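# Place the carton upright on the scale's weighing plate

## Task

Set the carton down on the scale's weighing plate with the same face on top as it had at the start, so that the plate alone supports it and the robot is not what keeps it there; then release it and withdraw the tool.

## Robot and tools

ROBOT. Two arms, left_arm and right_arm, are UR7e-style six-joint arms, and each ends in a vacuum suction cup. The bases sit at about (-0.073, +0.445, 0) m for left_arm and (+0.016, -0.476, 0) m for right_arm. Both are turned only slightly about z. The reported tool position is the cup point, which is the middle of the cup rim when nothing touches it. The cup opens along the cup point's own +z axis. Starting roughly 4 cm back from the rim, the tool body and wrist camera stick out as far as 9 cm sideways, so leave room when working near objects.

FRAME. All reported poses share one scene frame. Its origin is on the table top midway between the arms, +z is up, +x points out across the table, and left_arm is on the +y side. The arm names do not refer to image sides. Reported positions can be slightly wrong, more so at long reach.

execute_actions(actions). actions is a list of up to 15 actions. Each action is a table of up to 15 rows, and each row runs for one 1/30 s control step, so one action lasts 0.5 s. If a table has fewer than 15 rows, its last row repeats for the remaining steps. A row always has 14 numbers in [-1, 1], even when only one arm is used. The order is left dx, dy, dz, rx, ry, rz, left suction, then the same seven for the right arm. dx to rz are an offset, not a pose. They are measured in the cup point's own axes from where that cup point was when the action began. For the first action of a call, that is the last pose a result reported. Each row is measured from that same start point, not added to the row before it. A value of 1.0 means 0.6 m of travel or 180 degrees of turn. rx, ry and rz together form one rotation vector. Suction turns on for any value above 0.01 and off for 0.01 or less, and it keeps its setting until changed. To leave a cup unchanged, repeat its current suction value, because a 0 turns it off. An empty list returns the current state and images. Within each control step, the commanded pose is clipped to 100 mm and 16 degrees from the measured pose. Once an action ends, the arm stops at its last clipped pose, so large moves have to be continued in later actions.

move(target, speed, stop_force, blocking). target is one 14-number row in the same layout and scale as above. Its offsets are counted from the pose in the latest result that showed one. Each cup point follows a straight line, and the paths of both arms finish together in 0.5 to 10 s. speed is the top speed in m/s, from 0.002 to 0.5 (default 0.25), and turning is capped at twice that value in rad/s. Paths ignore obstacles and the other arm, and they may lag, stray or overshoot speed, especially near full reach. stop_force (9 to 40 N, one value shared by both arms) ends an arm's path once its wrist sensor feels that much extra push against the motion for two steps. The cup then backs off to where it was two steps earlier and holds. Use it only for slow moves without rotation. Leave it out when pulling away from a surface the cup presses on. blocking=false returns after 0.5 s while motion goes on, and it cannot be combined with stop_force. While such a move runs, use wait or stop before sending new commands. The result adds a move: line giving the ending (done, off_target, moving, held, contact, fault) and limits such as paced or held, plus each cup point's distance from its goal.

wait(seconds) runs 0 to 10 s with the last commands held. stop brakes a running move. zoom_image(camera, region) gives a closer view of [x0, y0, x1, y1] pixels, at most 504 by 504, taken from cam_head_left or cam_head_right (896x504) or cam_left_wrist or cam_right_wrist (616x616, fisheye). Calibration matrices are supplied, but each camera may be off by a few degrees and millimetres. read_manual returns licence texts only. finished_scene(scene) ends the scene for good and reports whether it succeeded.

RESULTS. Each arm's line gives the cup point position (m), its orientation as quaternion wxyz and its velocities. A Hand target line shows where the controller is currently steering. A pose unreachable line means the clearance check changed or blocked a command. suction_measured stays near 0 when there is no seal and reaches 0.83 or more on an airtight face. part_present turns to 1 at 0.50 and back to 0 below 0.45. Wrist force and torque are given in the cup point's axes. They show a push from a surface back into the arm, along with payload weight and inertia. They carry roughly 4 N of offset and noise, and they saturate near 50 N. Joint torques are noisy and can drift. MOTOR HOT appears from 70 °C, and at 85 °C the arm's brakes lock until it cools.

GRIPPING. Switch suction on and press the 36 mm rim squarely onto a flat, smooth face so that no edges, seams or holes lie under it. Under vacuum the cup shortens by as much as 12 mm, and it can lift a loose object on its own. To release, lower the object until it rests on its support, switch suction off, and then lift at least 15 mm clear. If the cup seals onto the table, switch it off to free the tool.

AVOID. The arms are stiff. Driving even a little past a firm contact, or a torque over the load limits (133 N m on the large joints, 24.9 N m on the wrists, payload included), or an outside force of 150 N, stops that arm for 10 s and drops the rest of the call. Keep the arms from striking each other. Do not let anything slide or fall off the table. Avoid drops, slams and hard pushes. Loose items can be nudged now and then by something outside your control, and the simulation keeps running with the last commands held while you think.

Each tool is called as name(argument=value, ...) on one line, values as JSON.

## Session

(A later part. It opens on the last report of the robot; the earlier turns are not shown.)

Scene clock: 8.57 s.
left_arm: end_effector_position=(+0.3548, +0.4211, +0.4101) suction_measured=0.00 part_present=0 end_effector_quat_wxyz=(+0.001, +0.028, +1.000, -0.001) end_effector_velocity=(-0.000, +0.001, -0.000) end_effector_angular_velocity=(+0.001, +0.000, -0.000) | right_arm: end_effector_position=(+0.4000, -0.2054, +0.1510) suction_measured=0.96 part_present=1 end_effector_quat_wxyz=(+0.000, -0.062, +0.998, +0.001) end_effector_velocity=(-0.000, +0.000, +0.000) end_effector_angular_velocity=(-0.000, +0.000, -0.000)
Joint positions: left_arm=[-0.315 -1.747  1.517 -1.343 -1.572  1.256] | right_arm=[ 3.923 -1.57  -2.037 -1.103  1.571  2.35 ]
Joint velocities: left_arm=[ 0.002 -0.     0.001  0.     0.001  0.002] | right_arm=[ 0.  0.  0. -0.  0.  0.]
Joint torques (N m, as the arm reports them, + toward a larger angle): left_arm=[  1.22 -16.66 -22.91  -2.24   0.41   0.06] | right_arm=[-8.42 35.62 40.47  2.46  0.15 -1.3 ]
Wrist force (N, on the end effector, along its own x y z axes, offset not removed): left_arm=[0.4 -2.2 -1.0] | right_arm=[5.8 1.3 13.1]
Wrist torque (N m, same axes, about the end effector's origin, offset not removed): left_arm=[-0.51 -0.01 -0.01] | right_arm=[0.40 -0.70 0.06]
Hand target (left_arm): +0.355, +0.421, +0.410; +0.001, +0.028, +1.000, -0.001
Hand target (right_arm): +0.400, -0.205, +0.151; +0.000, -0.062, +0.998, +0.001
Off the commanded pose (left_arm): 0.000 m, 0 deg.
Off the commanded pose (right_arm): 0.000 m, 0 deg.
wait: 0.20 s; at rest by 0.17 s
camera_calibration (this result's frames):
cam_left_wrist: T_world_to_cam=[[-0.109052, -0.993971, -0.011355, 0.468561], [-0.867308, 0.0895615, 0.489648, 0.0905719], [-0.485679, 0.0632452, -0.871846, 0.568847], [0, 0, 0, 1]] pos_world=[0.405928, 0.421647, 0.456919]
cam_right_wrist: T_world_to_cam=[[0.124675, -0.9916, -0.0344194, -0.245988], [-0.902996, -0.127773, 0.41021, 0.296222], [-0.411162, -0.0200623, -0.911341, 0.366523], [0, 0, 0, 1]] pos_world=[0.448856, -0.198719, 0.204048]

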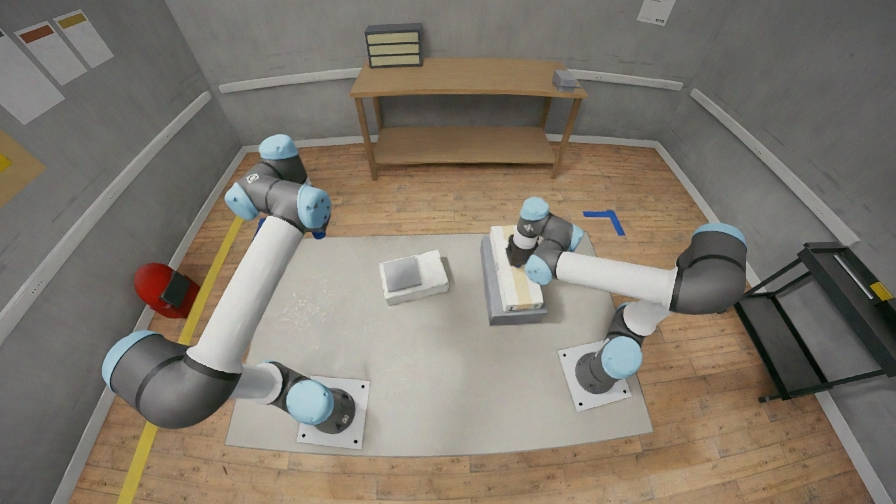

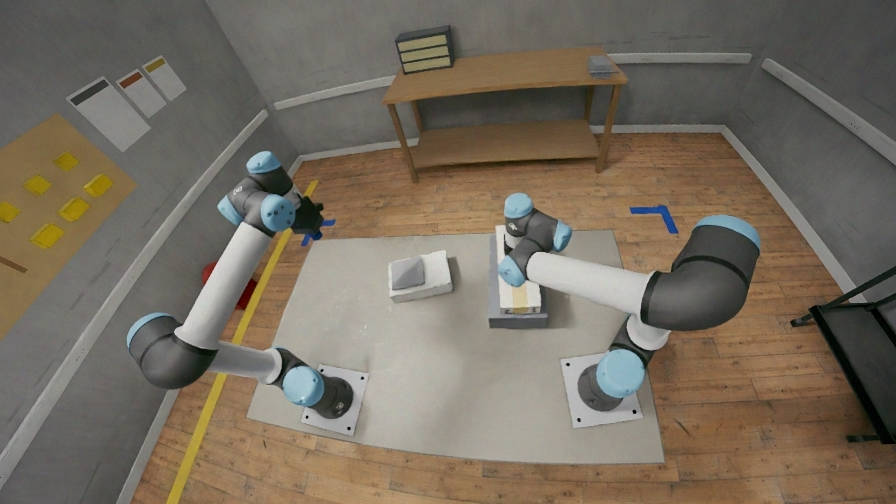

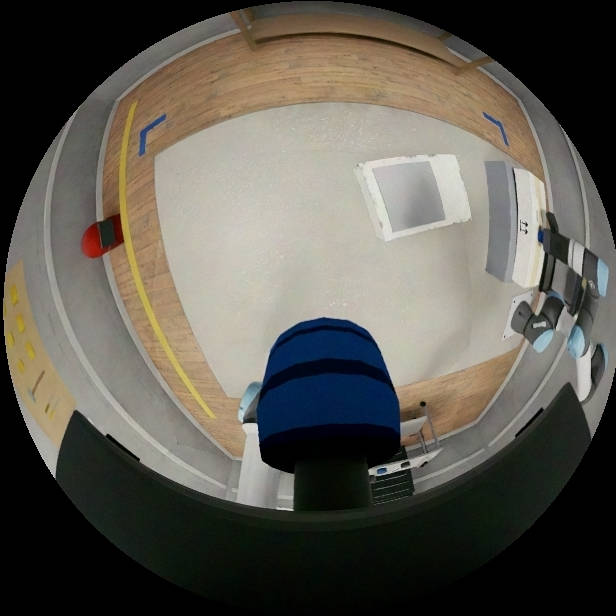

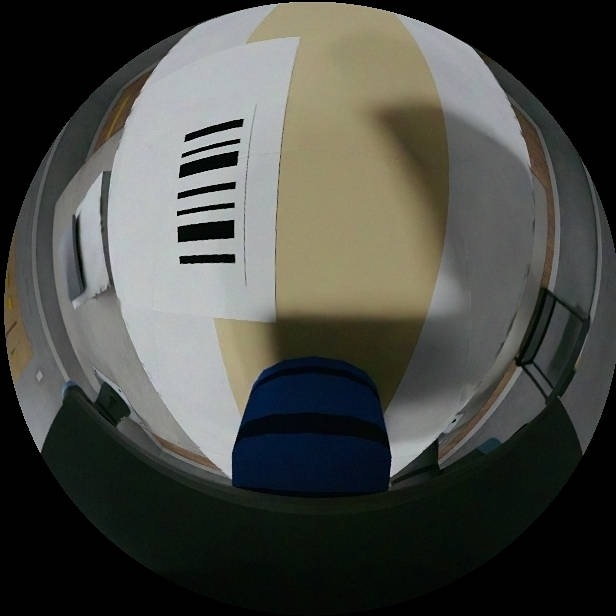

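wait(seconds=0.1)

move(target=[0,0,0,0,0,0,0,0,0,0.015,0,0,0,1], speed=0.02)

Scene clock: 9.07 s.
left_arm: end_effector_position=(+0.3548, +0.4211, +0.4101) suction_measured=0.00 part_present=0 end_effector_quat_wxyz=(+0.001, +0.028, +1.000, -0.001) end_effector_velocity=(-0.000, +0.000, -0.001) end_effector_angular_velocity=(+0.001, +0.001, +0.001) | right_arm: end_effector_position=(+0.4000, -0.2054, +0.1510) suction_measured=0.96 part_present=1 end_effector_quat_wxyz=(+0.000, -0.062, +0.998, +0.001) end_effector_velocity=(+0.000, +0.000, +0.000) end_effector_angular_velocity=(+0.000, -0.000, -0.001)
Joint positions: left_arm=[-0.315 -1.747  1.517 -1.343 -1.572  1.256] | right_arm=[ 3.923 -1.57  -2.037 -1.103  1.571  2.35 ]
Joint velocities: left_arm=[ 0.    -0.     0.001  0.     0.001 -0.001] | right_arm=[-0. -0.  0. -0. -0.  0.]
Joint torques (N m, as the arm reports them, + toward a larger angle): left_arm=[  1.69 -16.64 -21.38  -2.43   0.6    0.  ] | right_arm=[-6.93 36.61 40.04  2.57  0.36 -1.25]
Wrist force (N, on the end effector, along its own x y z axes, offset not removed): left_arm=[-2.1 1.4 -3.6] | right_arm=[4.7 0.2 15.3]
Wrist torque (N m, same axes, about the end effector's origin, offset not removed): left_arm=[0.25 0.21 0.08] | right_arm=[0.22 -0.53 0.07]
Hand target (left_arm): +0.355, +0.421, +0.410; +0.001, +0.028, +1.000, -0.001
Hand target (right_arm): +0.400, -0.205, +0.151; +0.000, -0.062, +0.998, +0.001
Off the commanded pose (left_arm): 0.000 m, 0 deg.
Off the commanded pose (right_arm): 0.000 m, 0 deg.
wait: 0.10 s; at rest from the start
camera_calibration (this result's frames):
cam_left_wrist: T_world_to_cam=[[-0.109052, -0.993971, -0.0113549, 0.46856], [-0.867308, 0.0895615, 0.489648, 0.0905719], [-0.485679, 0.0632451, -0.871846, 0.568847], [0, 0, 0, 1]] pos_world=[0.405928, 0.421647, 0.456919]
cam_right_wrist: T_world_to_cam=[[0.124675, -0.9916, -0.0344217, -0.245986], [-0.902997, -0.127774, 0.410208, 0.296217], [-0.41116, -0.0200599, -0.911342, 0.366538], [0, 0, 0, 1]] pos_world=[0.448857, -0.198719, 0.204064]

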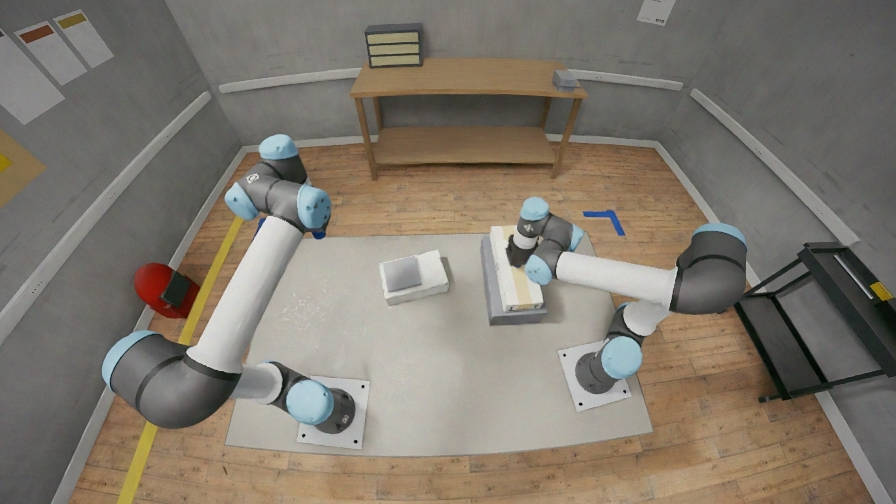

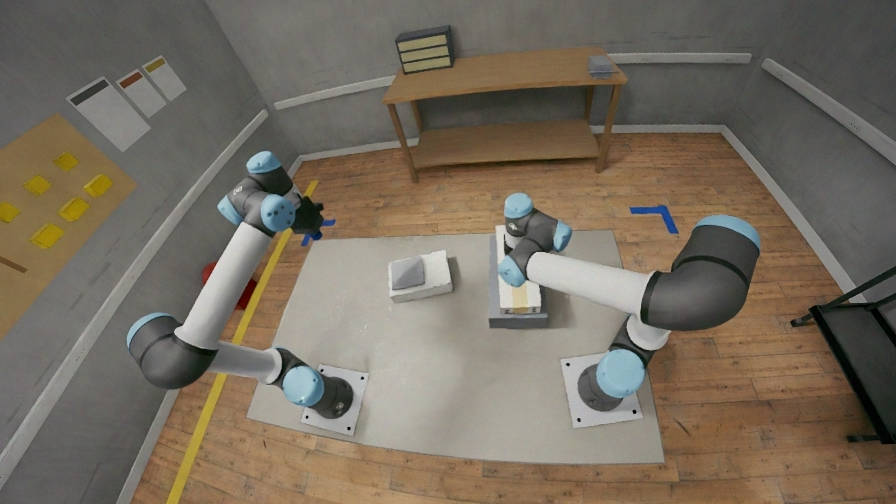

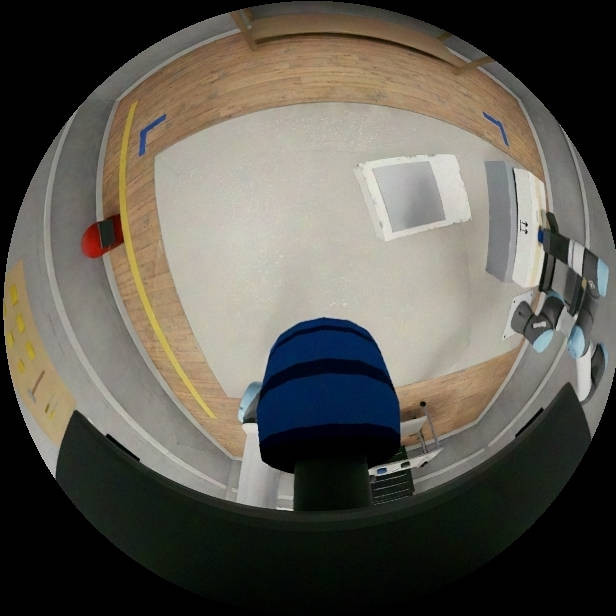

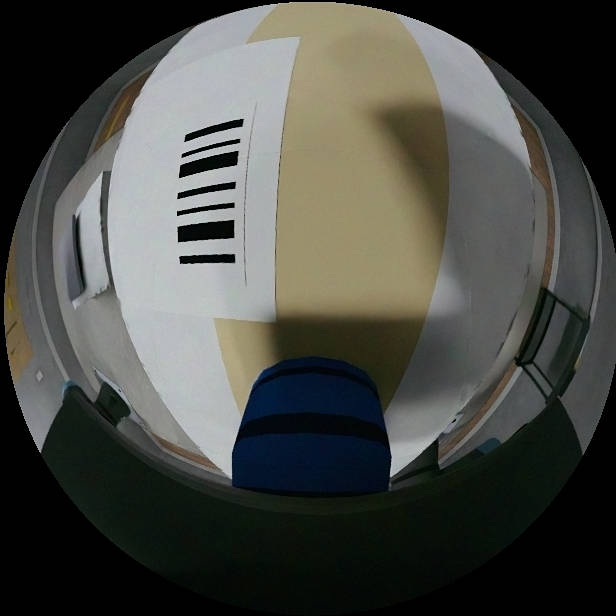

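Scene clock: 9.80 s.
left_arm: end_effector_position=(+0.3548, +0.4211, +0.4101) suction_measured=0.00 part_present=0 end_effector_quat_wxyz=(+0.001, +0.028, +1.000, -0.001) end_effector_velocity=(+0.000, -0.000, -0.000) end_effector_angular_velocity=(-0.000, +0.001, -0.000) | right_arm: end_effector_position=(+0.4001, -0.2053, +0.1425) suction_measured=0.96 part_present=1 end_effector_quat_wxyz=(+0.001, -0.062, +0.998, +0.001) end_effector_velocity=(+0.000, -0.000, -0.002) end_effector_angular_velocity=(+0.000, +0.000, -0.001)
Joint positions: left_arm=[-0.315 -1.747  1.517 -1.343 -1.572  1.256] | right_arm=[ 3.923 -1.58  -2.051 -1.078  1.571  2.35 ]
Joint velocities: left_arm=[ 0.     0.001 -0.001  0.001 -0.001  0.   ] | right_arm=[-0.001 -0.003 -0.004  0.006  0.     0.001]
Joint torques (N m, as the arm reports them, + toward a larger angle): left_arm=[  1.02 -15.84 -23.39  -2.46   0.5    0.11] | right_arm=[ -7.14 -21.19 -13.24   3.02   0.25  -0.94]
Wrist force (N, on the end effector, along its own x y z axes, offset not removed): left_arm=[1.0 1.5 -1.2] | right_arm=[20.2 -20.5 -50.0]
Wrist torque (N m, same axes, about the end effector's origin, offset not removed): left_arm=[-0.01 -0.48 -0.01] | right_arm=[-0.19 -0.20 0.07]
Hand target (left_arm): +0.355, +0.421, +0.410; +0.001, +0.028, +1.000, -0.001
Hand target (right_arm): +0.400, -0.205, +0.142; +0.000, -0.062, +0.998, +0.001
Off the commanded pose (left_arm): 0.000 m, 0 deg.
Off the commanded pose (right_arm): 0.001 m, 0 deg.
move: done
camera_calibration (this result's frames):
cam_left_wrist: T_world_to_cam=[[-0.109052, -0.993971, -0.0113549, 0.46856], [-0.867308, 0.0895614, 0.489648, 0.090572], [-0.485679, 0.063245, -0.871846, 0.568847], [0, 0, 0, 1]] pos_world=[0.405928, 0.421647, 0.456919]
cam_right_wrist: T_world_to_cam=[[0.124691, -0.99158, -0.0349504, -0.246108], [-0.903189, -0.128017, 0.40971, 0.299892], [-0.410734, -0.0195203, -0.911546, 0.3588], [0, 0, 0, 1]] pos_world=[0.448918, -0.198641, 0.195593]

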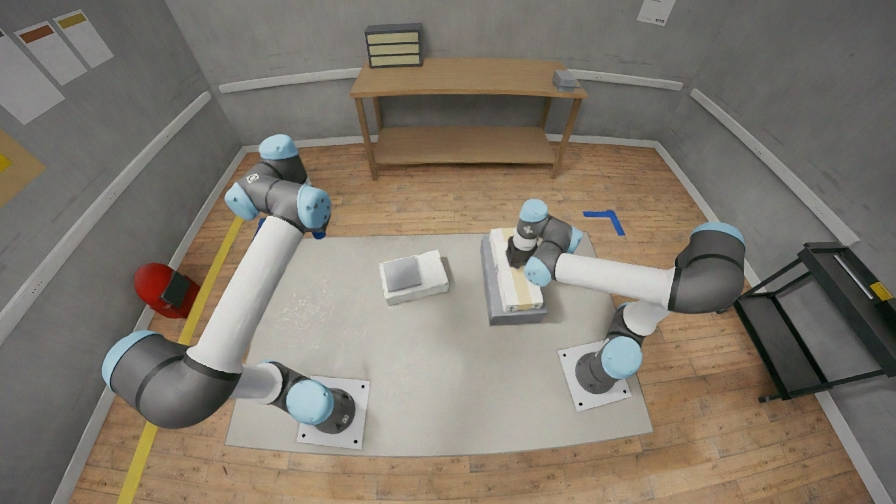

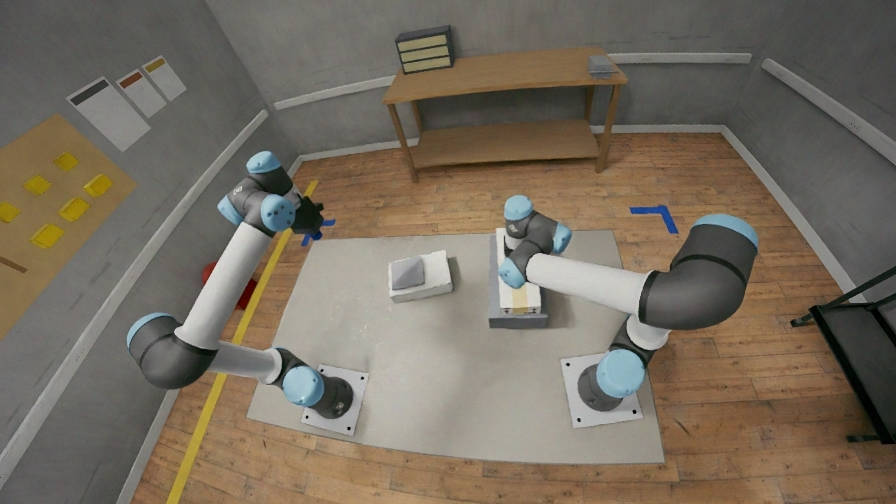

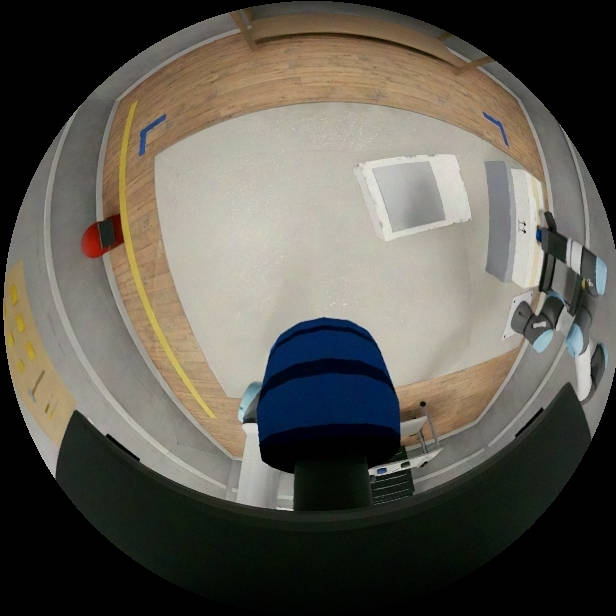

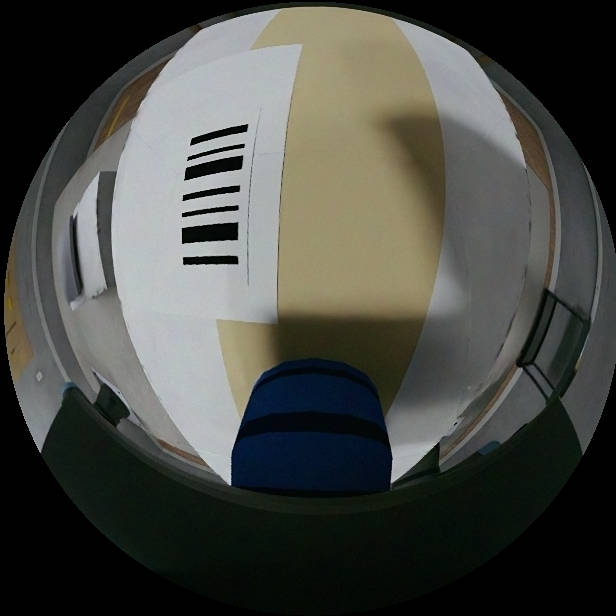

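Pressing hard; release and back off.

move(target=[0,0,0,0,0,0,0,0,0,-0.035,0,0,0,0], speed=0.04)

Scene clock: 10.73 s.
left_arm: end_effector_position=(+0.3548, +0.4211, +0.4101) suction_measured=0.00 part_present=0 end_effector_quat_wxyz=(+0.001, +0.028, +1.000, -0.001) end_effector_velocity=(-0.000, +0.000, -0.000) end_effector_angular_velocity=(+0.001, +0.001, +0.001) | right_arm: end_effector_position=(+0.4001, -0.2053, +0.1633) suction_measured=0.00 part_present=0 end_effector_quat_wxyz=(+0.001, -0.062, +0.998, +0.001) end_effector_velocity=(-0.000, -0.000, +0.002) end_effector_angular_velocity=(-0.000, +0.000, +0.001)
Joint positions: left_arm=[-0.315 -1.747  1.517 -1.343 -1.572  1.256] | right_arm=[ 3.923 -1.556 -2.016 -1.138  1.571  2.35 ]
Joint velocities: left_arm=[ 0.     0.    -0.     0.001  0.    -0.001] | right_arm=[-0.     0.002  0.003 -0.006  0.    -0.001]
Joint torques (N m, as the arm reports them, + toward a larger angle): left_arm=[  3.04 -17.08 -22.66  -2.18   0.46  -0.05] | right_arm=[-9.68 30.49 34.12  0.91  0.13 -1.16]
Wrist force (N, on the end effector, along its own x y z axes, offset not removed): left_arm=[0.2 4.8 -3.3] | right_arm=[0.8 0.4 2.0]
Wrist torque (N m, same axes, about the end effector's origin, offset not removed): left_arm=[0.74 -0.20 0.20] | right_arm=[0.18 -0.07 0.11]
Hand target (left_arm): +0.355, +0.421, +0.410; +0.001, +0.028, +1.000, -0.001
Hand target (right_arm): +0.400, -0.205, +0.164; +0.001, -0.062, +0.998, +0.001
Off the commanded pose (left_arm): 0.000 m, 0 deg.
Off the commanded pose (right_arm): 0.000 m, 0 deg.
move: done
camera_calibration (this result's frames):
cam_left_wrist: T_world_to_cam=[[-0.109052, -0.993971, -0.0113547, 0.46856], [-0.867309, 0.0895615, 0.489647, 0.090572], [-0.485678, 0.0632448, -0.871847, 0.568847], [0, 0, 0, 1]] pos_world=[0.405928, 0.421647, 0.456919]
cam_right_wrist: T_world_to_cam=[[0.124707, -0.991578, -0.0349511, -0.245402], [-0.903187, -0.128031, 0.409709, 0.291338], [-0.410733, -0.019526, -0.911546, 0.377782], [0, 0, 0, 1]] pos_world=[0.448904, -0.198659, 0.216425]

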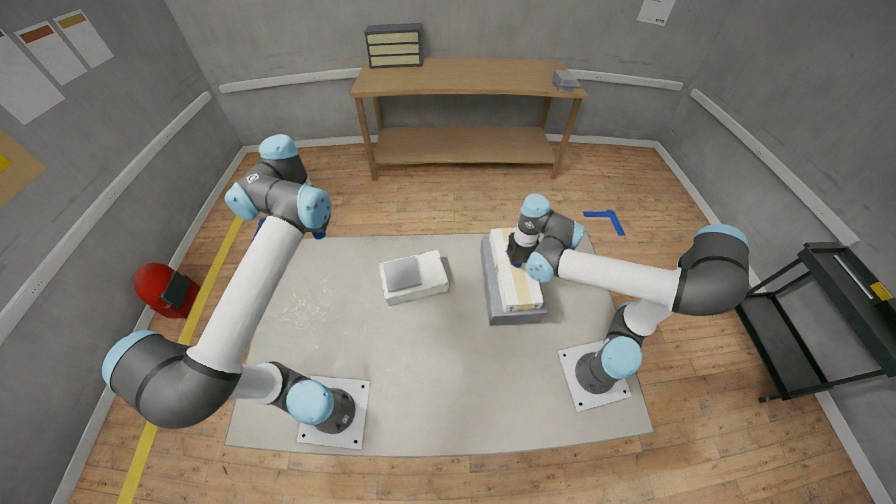

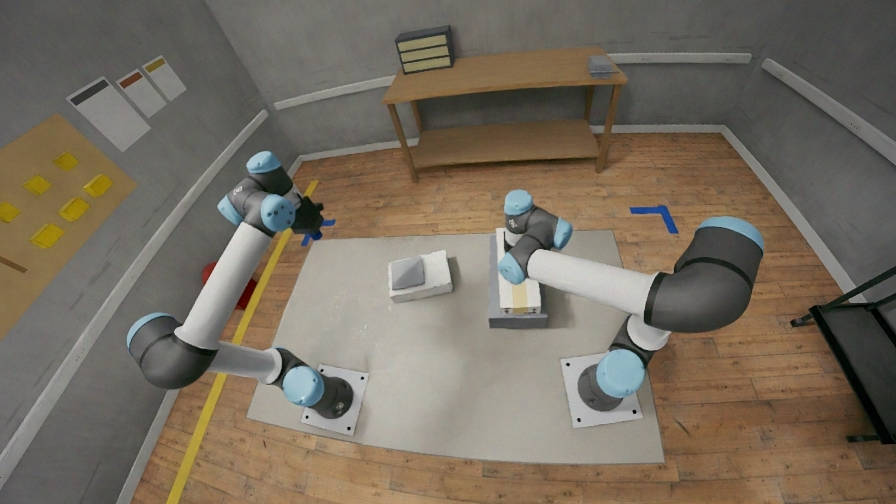

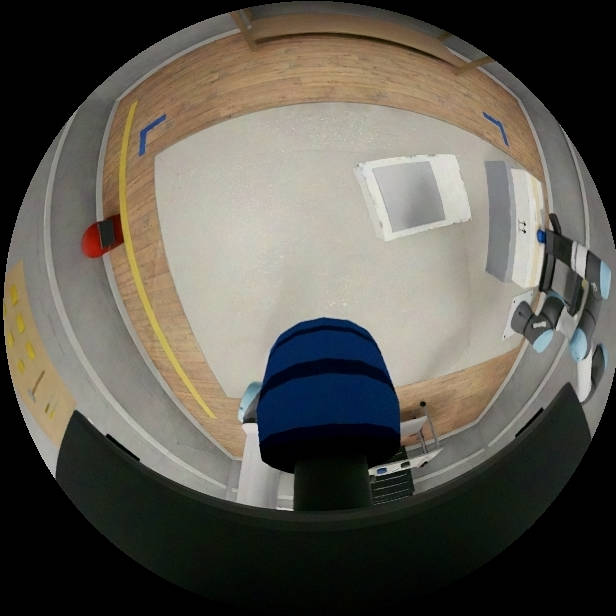

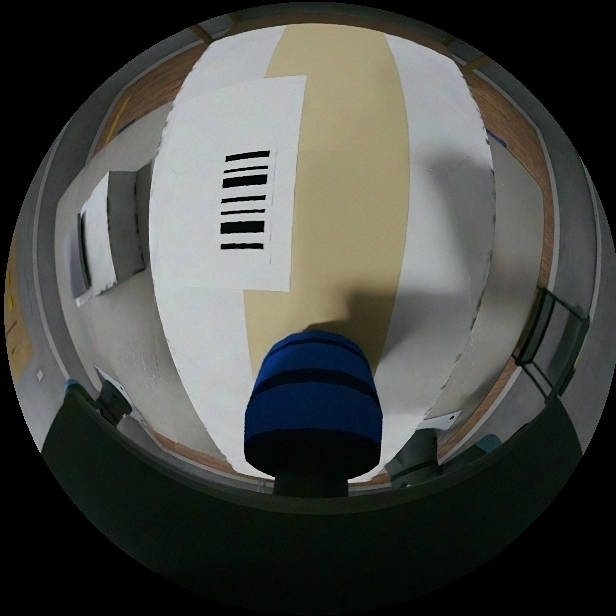

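move(target=[0,0,0,0,0,0,0,0.1649,0.0108,0,0,0,0,0], speed=0.2)

Scene clock: 12.10 s.
left_arm: end_effector_position=(+0.3548, +0.4211, +0.4101) suction_measured=0.00 part_present=0 end_effector_quat_wxyz=(+0.001, +0.028, +1.000, -0.001) end_effector_velocity=(+0.000, -0.000, -0.001) end_effector_angular_velocity=(-0.000, +0.001, +0.000) | right_arm: end_effector_position=(+0.3011, -0.2110, +0.1633) suction_measured=0.00 part_present=0 end_effector_quat_wxyz=(+0.000, -0.062, +0.998, +0.001) end_effector_velocity=(-0.001, +0.000, +0.001) end_effector_angular_velocity=(+0.001, -0.001, -0.001)
Joint positions: left_arm=[-0.315 -1.747  1.517 -1.343 -1.572  1.256] | right_arm=[ 4.12  -1.343 -2.199 -1.168  1.571  2.547]
Joint velocities: left_arm=[-0.001  0.001  0.001 -0.001 -0.    -0.001] | right_arm=[ 0.004  0.004 -0.001 -0.001 -0.001  0.004]
Joint torques (N m, as the arm reports them, + toward a larger angle): left_arm=[  2.32 -16.17 -23.75  -2.37   0.17   0.23] | right_arm=[11.31 20.9   9.24  1.08 -2.58  1.66]
Wrist force (N, on the end effector, along its own x y z axes, offset not removed): left_arm=[0.8 1.4 0.0] | right_arm=[1.5 0.6 1.6]
Wrist torque (N m, same axes, about the end effector's origin, offset not removed): left_arm=[0.17 -0.32 0.19] | right_arm=[0.22 -0.15 0.13]
Hand target (left_arm): +0.355, +0.421, +0.410; +0.001, +0.028, +1.000, -0.001
Hand target (right_arm): +0.301, -0.211, +0.163; +0.000, -0.062, +0.998, +0.001
Off the commanded pose (left_arm): 0.000 m, 0 deg.
Off the commanded pose (right_arm): 0.000 m, 0 deg.
move: done
camera_calibration (this result's frames):
cam_left_wrist: T_world_to_cam=[[-0.109051, -0.993971, -0.011355, 0.46856], [-0.867309, 0.0895613, 0.489647, 0.090572], [-0.485679, 0.063245, -0.871847, 0.568847], [0, 0, 0, 1]] pos_world=[0.405928, 0.421647, 0.456919]
cam_right_wrist: T_world_to_cam=[[0.124718, -0.991571, -0.0350935, -0.238606], [-0.903005, -0.128092, 0.410091, 0.201096], [-0.41113, -0.0194562, -0.911369, 0.337085], [0, 0, 0, 1]] pos_world=[0.349935, -0.204278, 0.216367]

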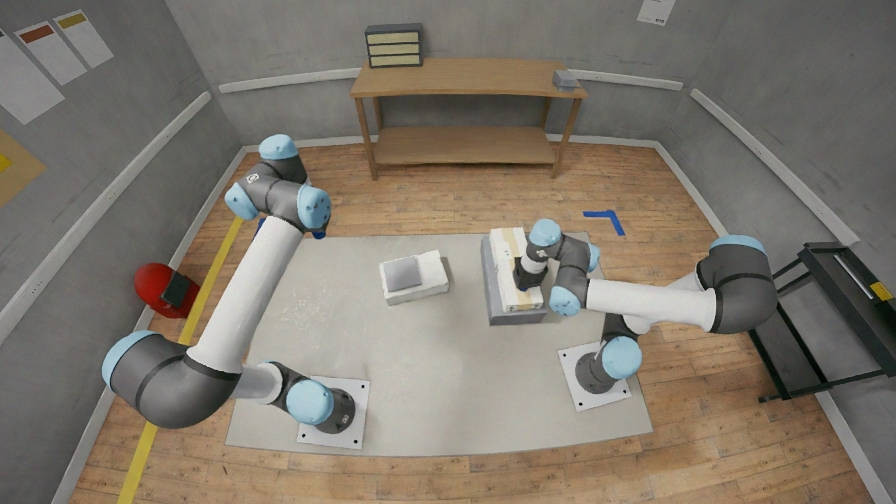

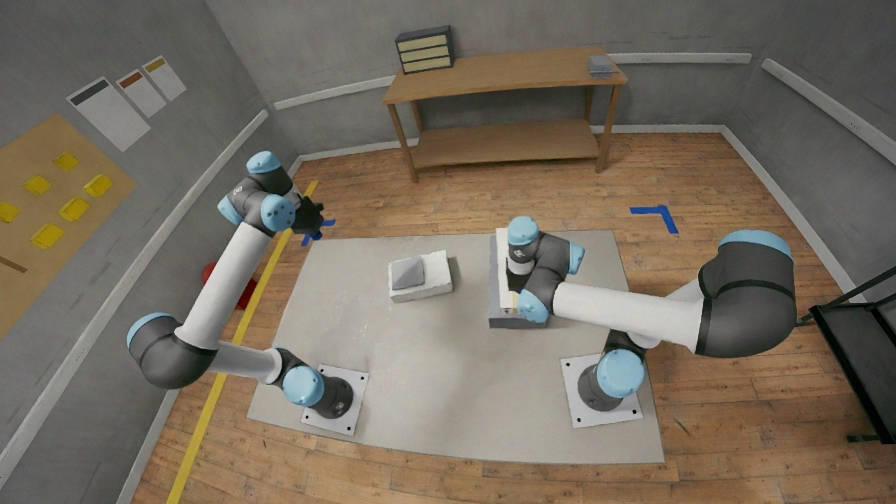

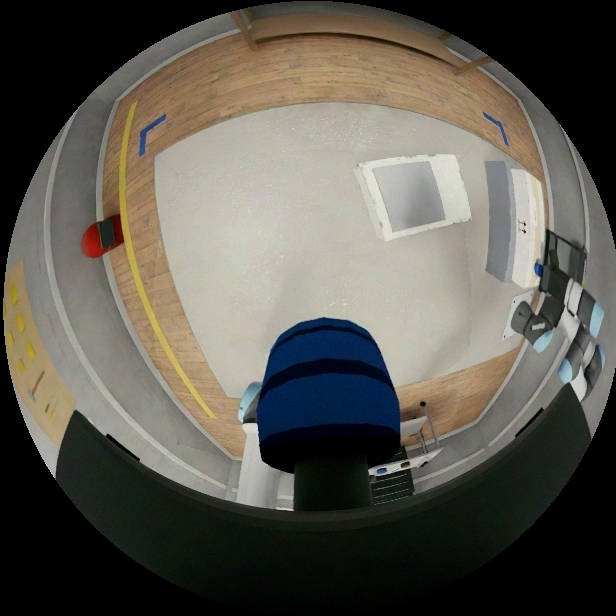

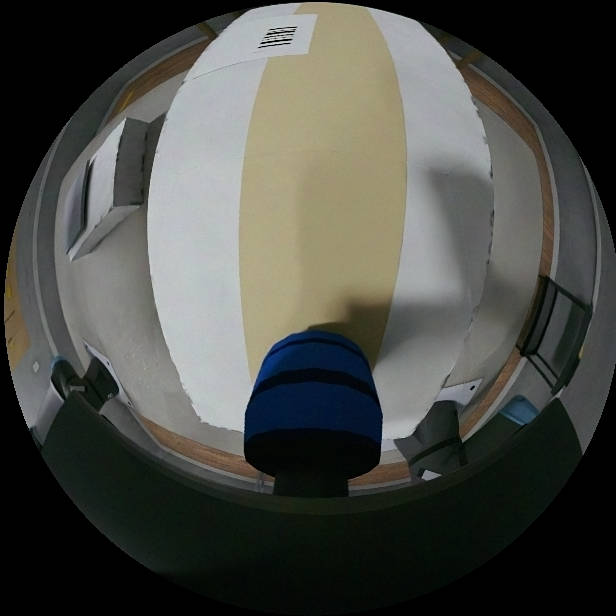

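move(target=[0,0,0,0,0,0,0,0,0,0.022,0,0,0,1], speed=0.025)

wait(seconds=0.4)

Scene clock: 13.03 s.
left_arm: end_effector_position=(+0.3548, +0.4211, +0.4101) suction_measured=0.00 part_present=0 end_effector_quat_wxyz=(+0.001, +0.028, +1.000, -0.001) end_effector_velocity=(+0.000, -0.000, -0.000) end_effector_angular_velocity=(-0.002, +0.001, -0.001) | right_arm: end_effector_position=(+0.3011, -0.2110, +0.1502) suction_measured=0.90 part_present=1 end_effector_quat_wxyz=(+0.000, -0.062, +0.998, +0.001) end_effector_velocity=(-0.000, +0.000, -0.002) end_effector_angular_velocity=(+0.001, +0.000, -0.000)
Joint positions: left_arm=[-0.315 -1.747  1.517 -1.343 -1.572  1.256] | right_arm=[ 4.121 -1.359 -2.224 -1.127  1.571  2.547]
Joint velocities: left_arm=[ 0.     0.     0.001 -0.001 -0.002  0.001] | right_arm=[ 0.001 -0.002 -0.003  0.006  0.     0.001]
Joint torques (N m, as the arm reports them, + toward a larger angle): left_arm=[  1.46 -15.56 -22.73  -2.47   0.39   0.18] | right_arm=[-12.19  13.9   16.7    5.37  -0.84  -1.49]
Wrist force (N, on the end effector, along its own x y z axes, offset not removed): left_arm=[0.3 2.7 -4.9] | right_arm=[1.2 0.5 20.5]
Wrist torque (N m, same axes, about the end effector's origin, offset not removed): left_arm=[0.32 -0.13 0.08] | right_arm=[0.20 -0.07 0.10]
Hand target (left_arm): +0.355, +0.421, +0.410; +0.001, +0.028, +1.000, -0.001
Hand target (right_arm): +0.301, -0.211, +0.150; +0.000, -0.062, +0.998, +0.001
Off the commanded pose (left_arm): 0.000 m, 0 deg.
Off the commanded pose (right_arm): 0.000 m, 0 deg.
move: done
camera_calibration (this result's frames):
cam_left_wrist: T_world_to_cam=[[-0.109051, -0.993971, -0.0113547, 0.46856], [-0.867309, 0.0895615, 0.489647, 0.0905721], [-0.485679, 0.0632448, -0.871847, 0.568847], [0, 0, 0, 1]] pos_world=[0.405928, 0.421647, 0.456919]
cam_right_wrist: T_world_to_cam=[[0.124732, -0.991572, -0.0350247, -0.23908], [-0.903012, -0.128077, 0.41008, 0.206466], [-0.41111, -0.0195227, -0.911377, 0.325163], [0, 0, 0, 1]] pos_world=[0.34994, -0.204273, 0.203304]

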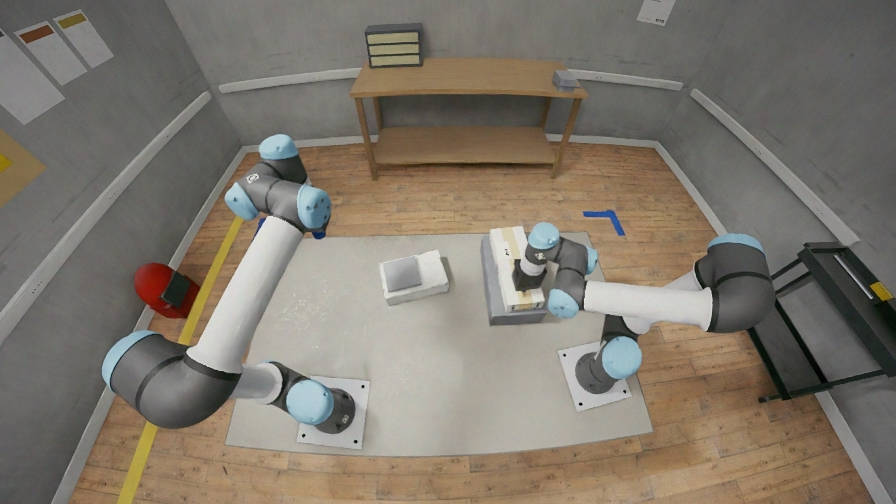

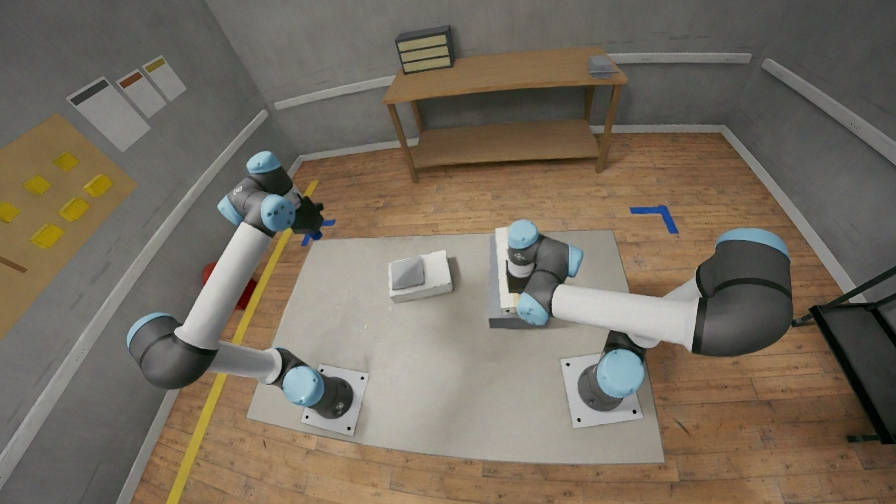

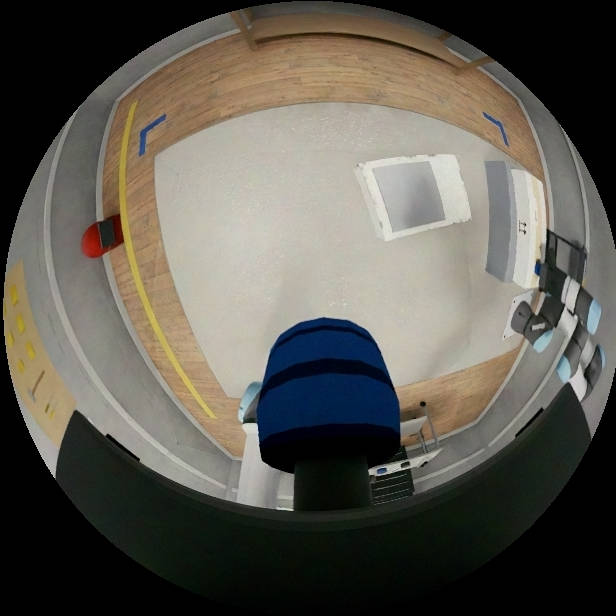

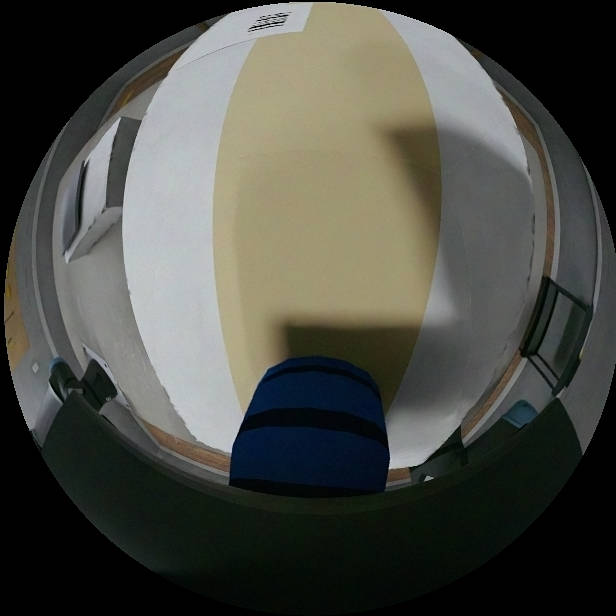

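Scene clock: 13.43 s.
left_arm: end_effector_position=(+0.3548, +0.4211, +0.4101) suction_measured=0.00 part_present=0 end_effector_quat_wxyz=(+0.001, +0.028, +1.000, -0.001) end_effector_velocity=(-0.000, +0.000, -0.001) end_effector_angular_velocity=(+0.001, +0.002, +0.000) | right_arm: end_effector_position=(+0.3011, -0.2110, +0.1501) suction_measured=0.96 part_present=1 end_effector_quat_wxyz=(+0.000, -0.062, +0.998, +0.001) end_effector_velocity=(-0.000, +0.000, -0.000) end_effector_angular_velocity=(-0.000, +0.000, -0.001)
Joint positions: left_arm=[-0.315 -1.747  1.517 -1.343 -1.572  1.256] | right_arm=[ 4.12  -1.359 -2.224 -1.127  1.571  2.547]
Joint velocities: left_arm=[ 0.     0.001  0.001  0.001  0.001 -0.   ] | right_arm=[ 0.    -0.    -0.    -0.    -0.     0.001]
Joint torques (N m, as the arm reports them, + toward a larger angle): left_arm=[  1.14 -16.   -22.88  -2.42   0.43   0.18] | right_arm=[-11.46  13.63  18.77   5.32   0.63  -1.47]
Wrist force (N, on the end effector, along its own x y z axes, offset not removed): left_arm=[-0.1 2.6 -1.9] | right_arm=[1.7 -0.2 21.1]
Wrist torque (N m, same axes, about the end effector's origin, offset not removed): left_arm=[0.43 -0.15 0.26] | right_arm=[0.10 -0.18 0.05]
Hand target (left_arm): +0.355, +0.421, +0.410; +0.001, +0.028, +1.000, -0.001
Hand target (right_arm): +0.301, -0.211, +0.150; +0.000, -0.062, +0.998, +0.001
Off the commanded pose (left_arm): 0.000 m, 0 deg.
Off the commanded pose (right_arm): 0.000 m, 0 deg.
wait: 0.40 s; at rest by 0.17 s
camera_calibration (this result's frames):
cam_left_wrist: T_world_to_cam=[[-0.109052, -0.993971, -0.0113549, 0.46856], [-0.867309, 0.0895617, 0.489647, 0.0905719], [-0.485678, 0.0632451, -0.871847, 0.568847], [0, 0, 0, 1]] pos_world=[0.405928, 0.421647, 0.456919]
cam_right_wrist: T_world_to_cam=[[0.12472, -0.991572, -0.0350672, -0.23907], [-0.903023, -0.128084, 0.410053, 0.20654], [-0.411089, -0.0194754, -0.911387, 0.325048], [0, 0, 0, 1]] pos_world=[0.349951, -0.20427, 0.203168]

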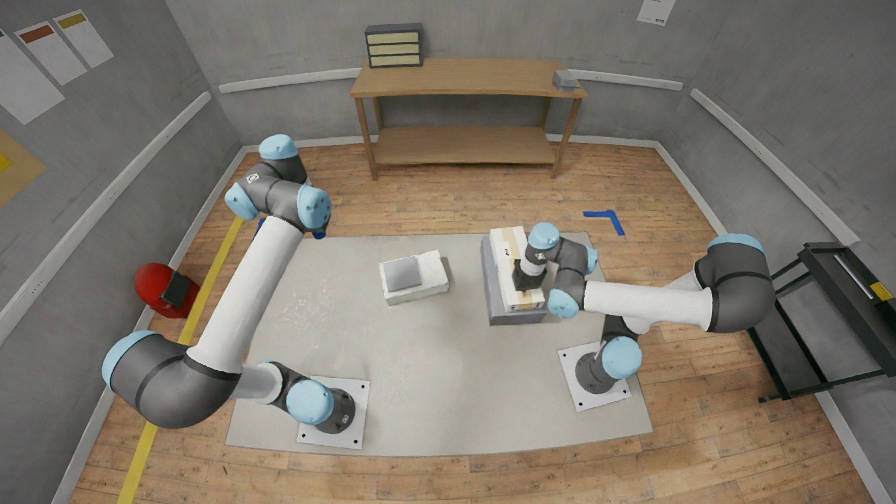

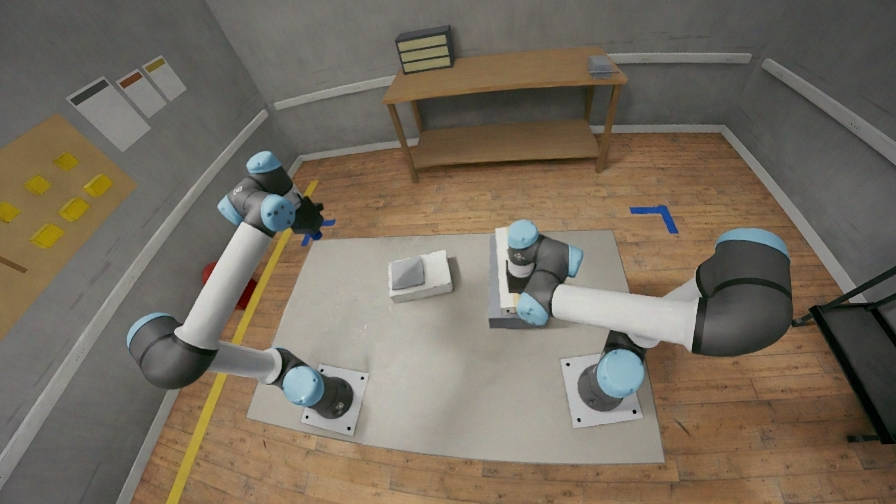

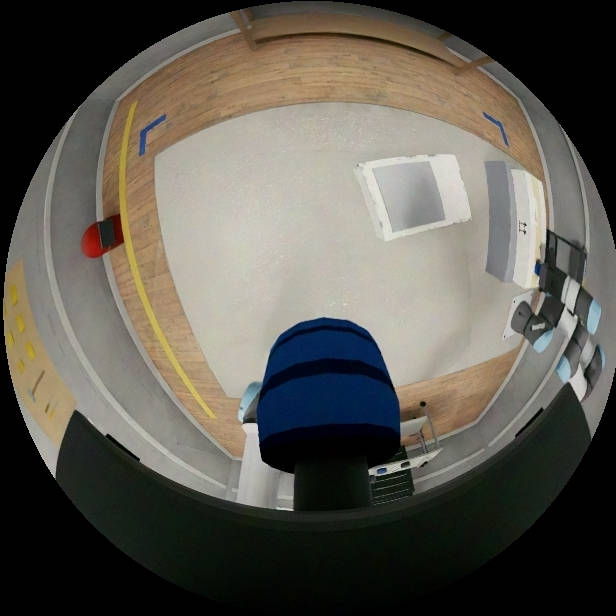

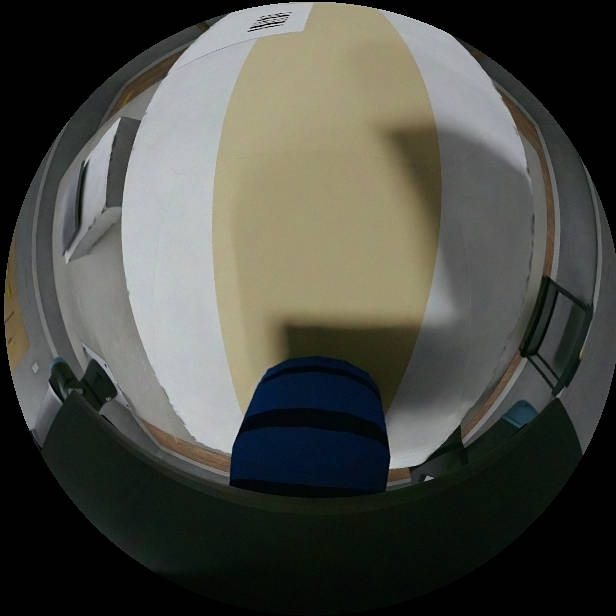

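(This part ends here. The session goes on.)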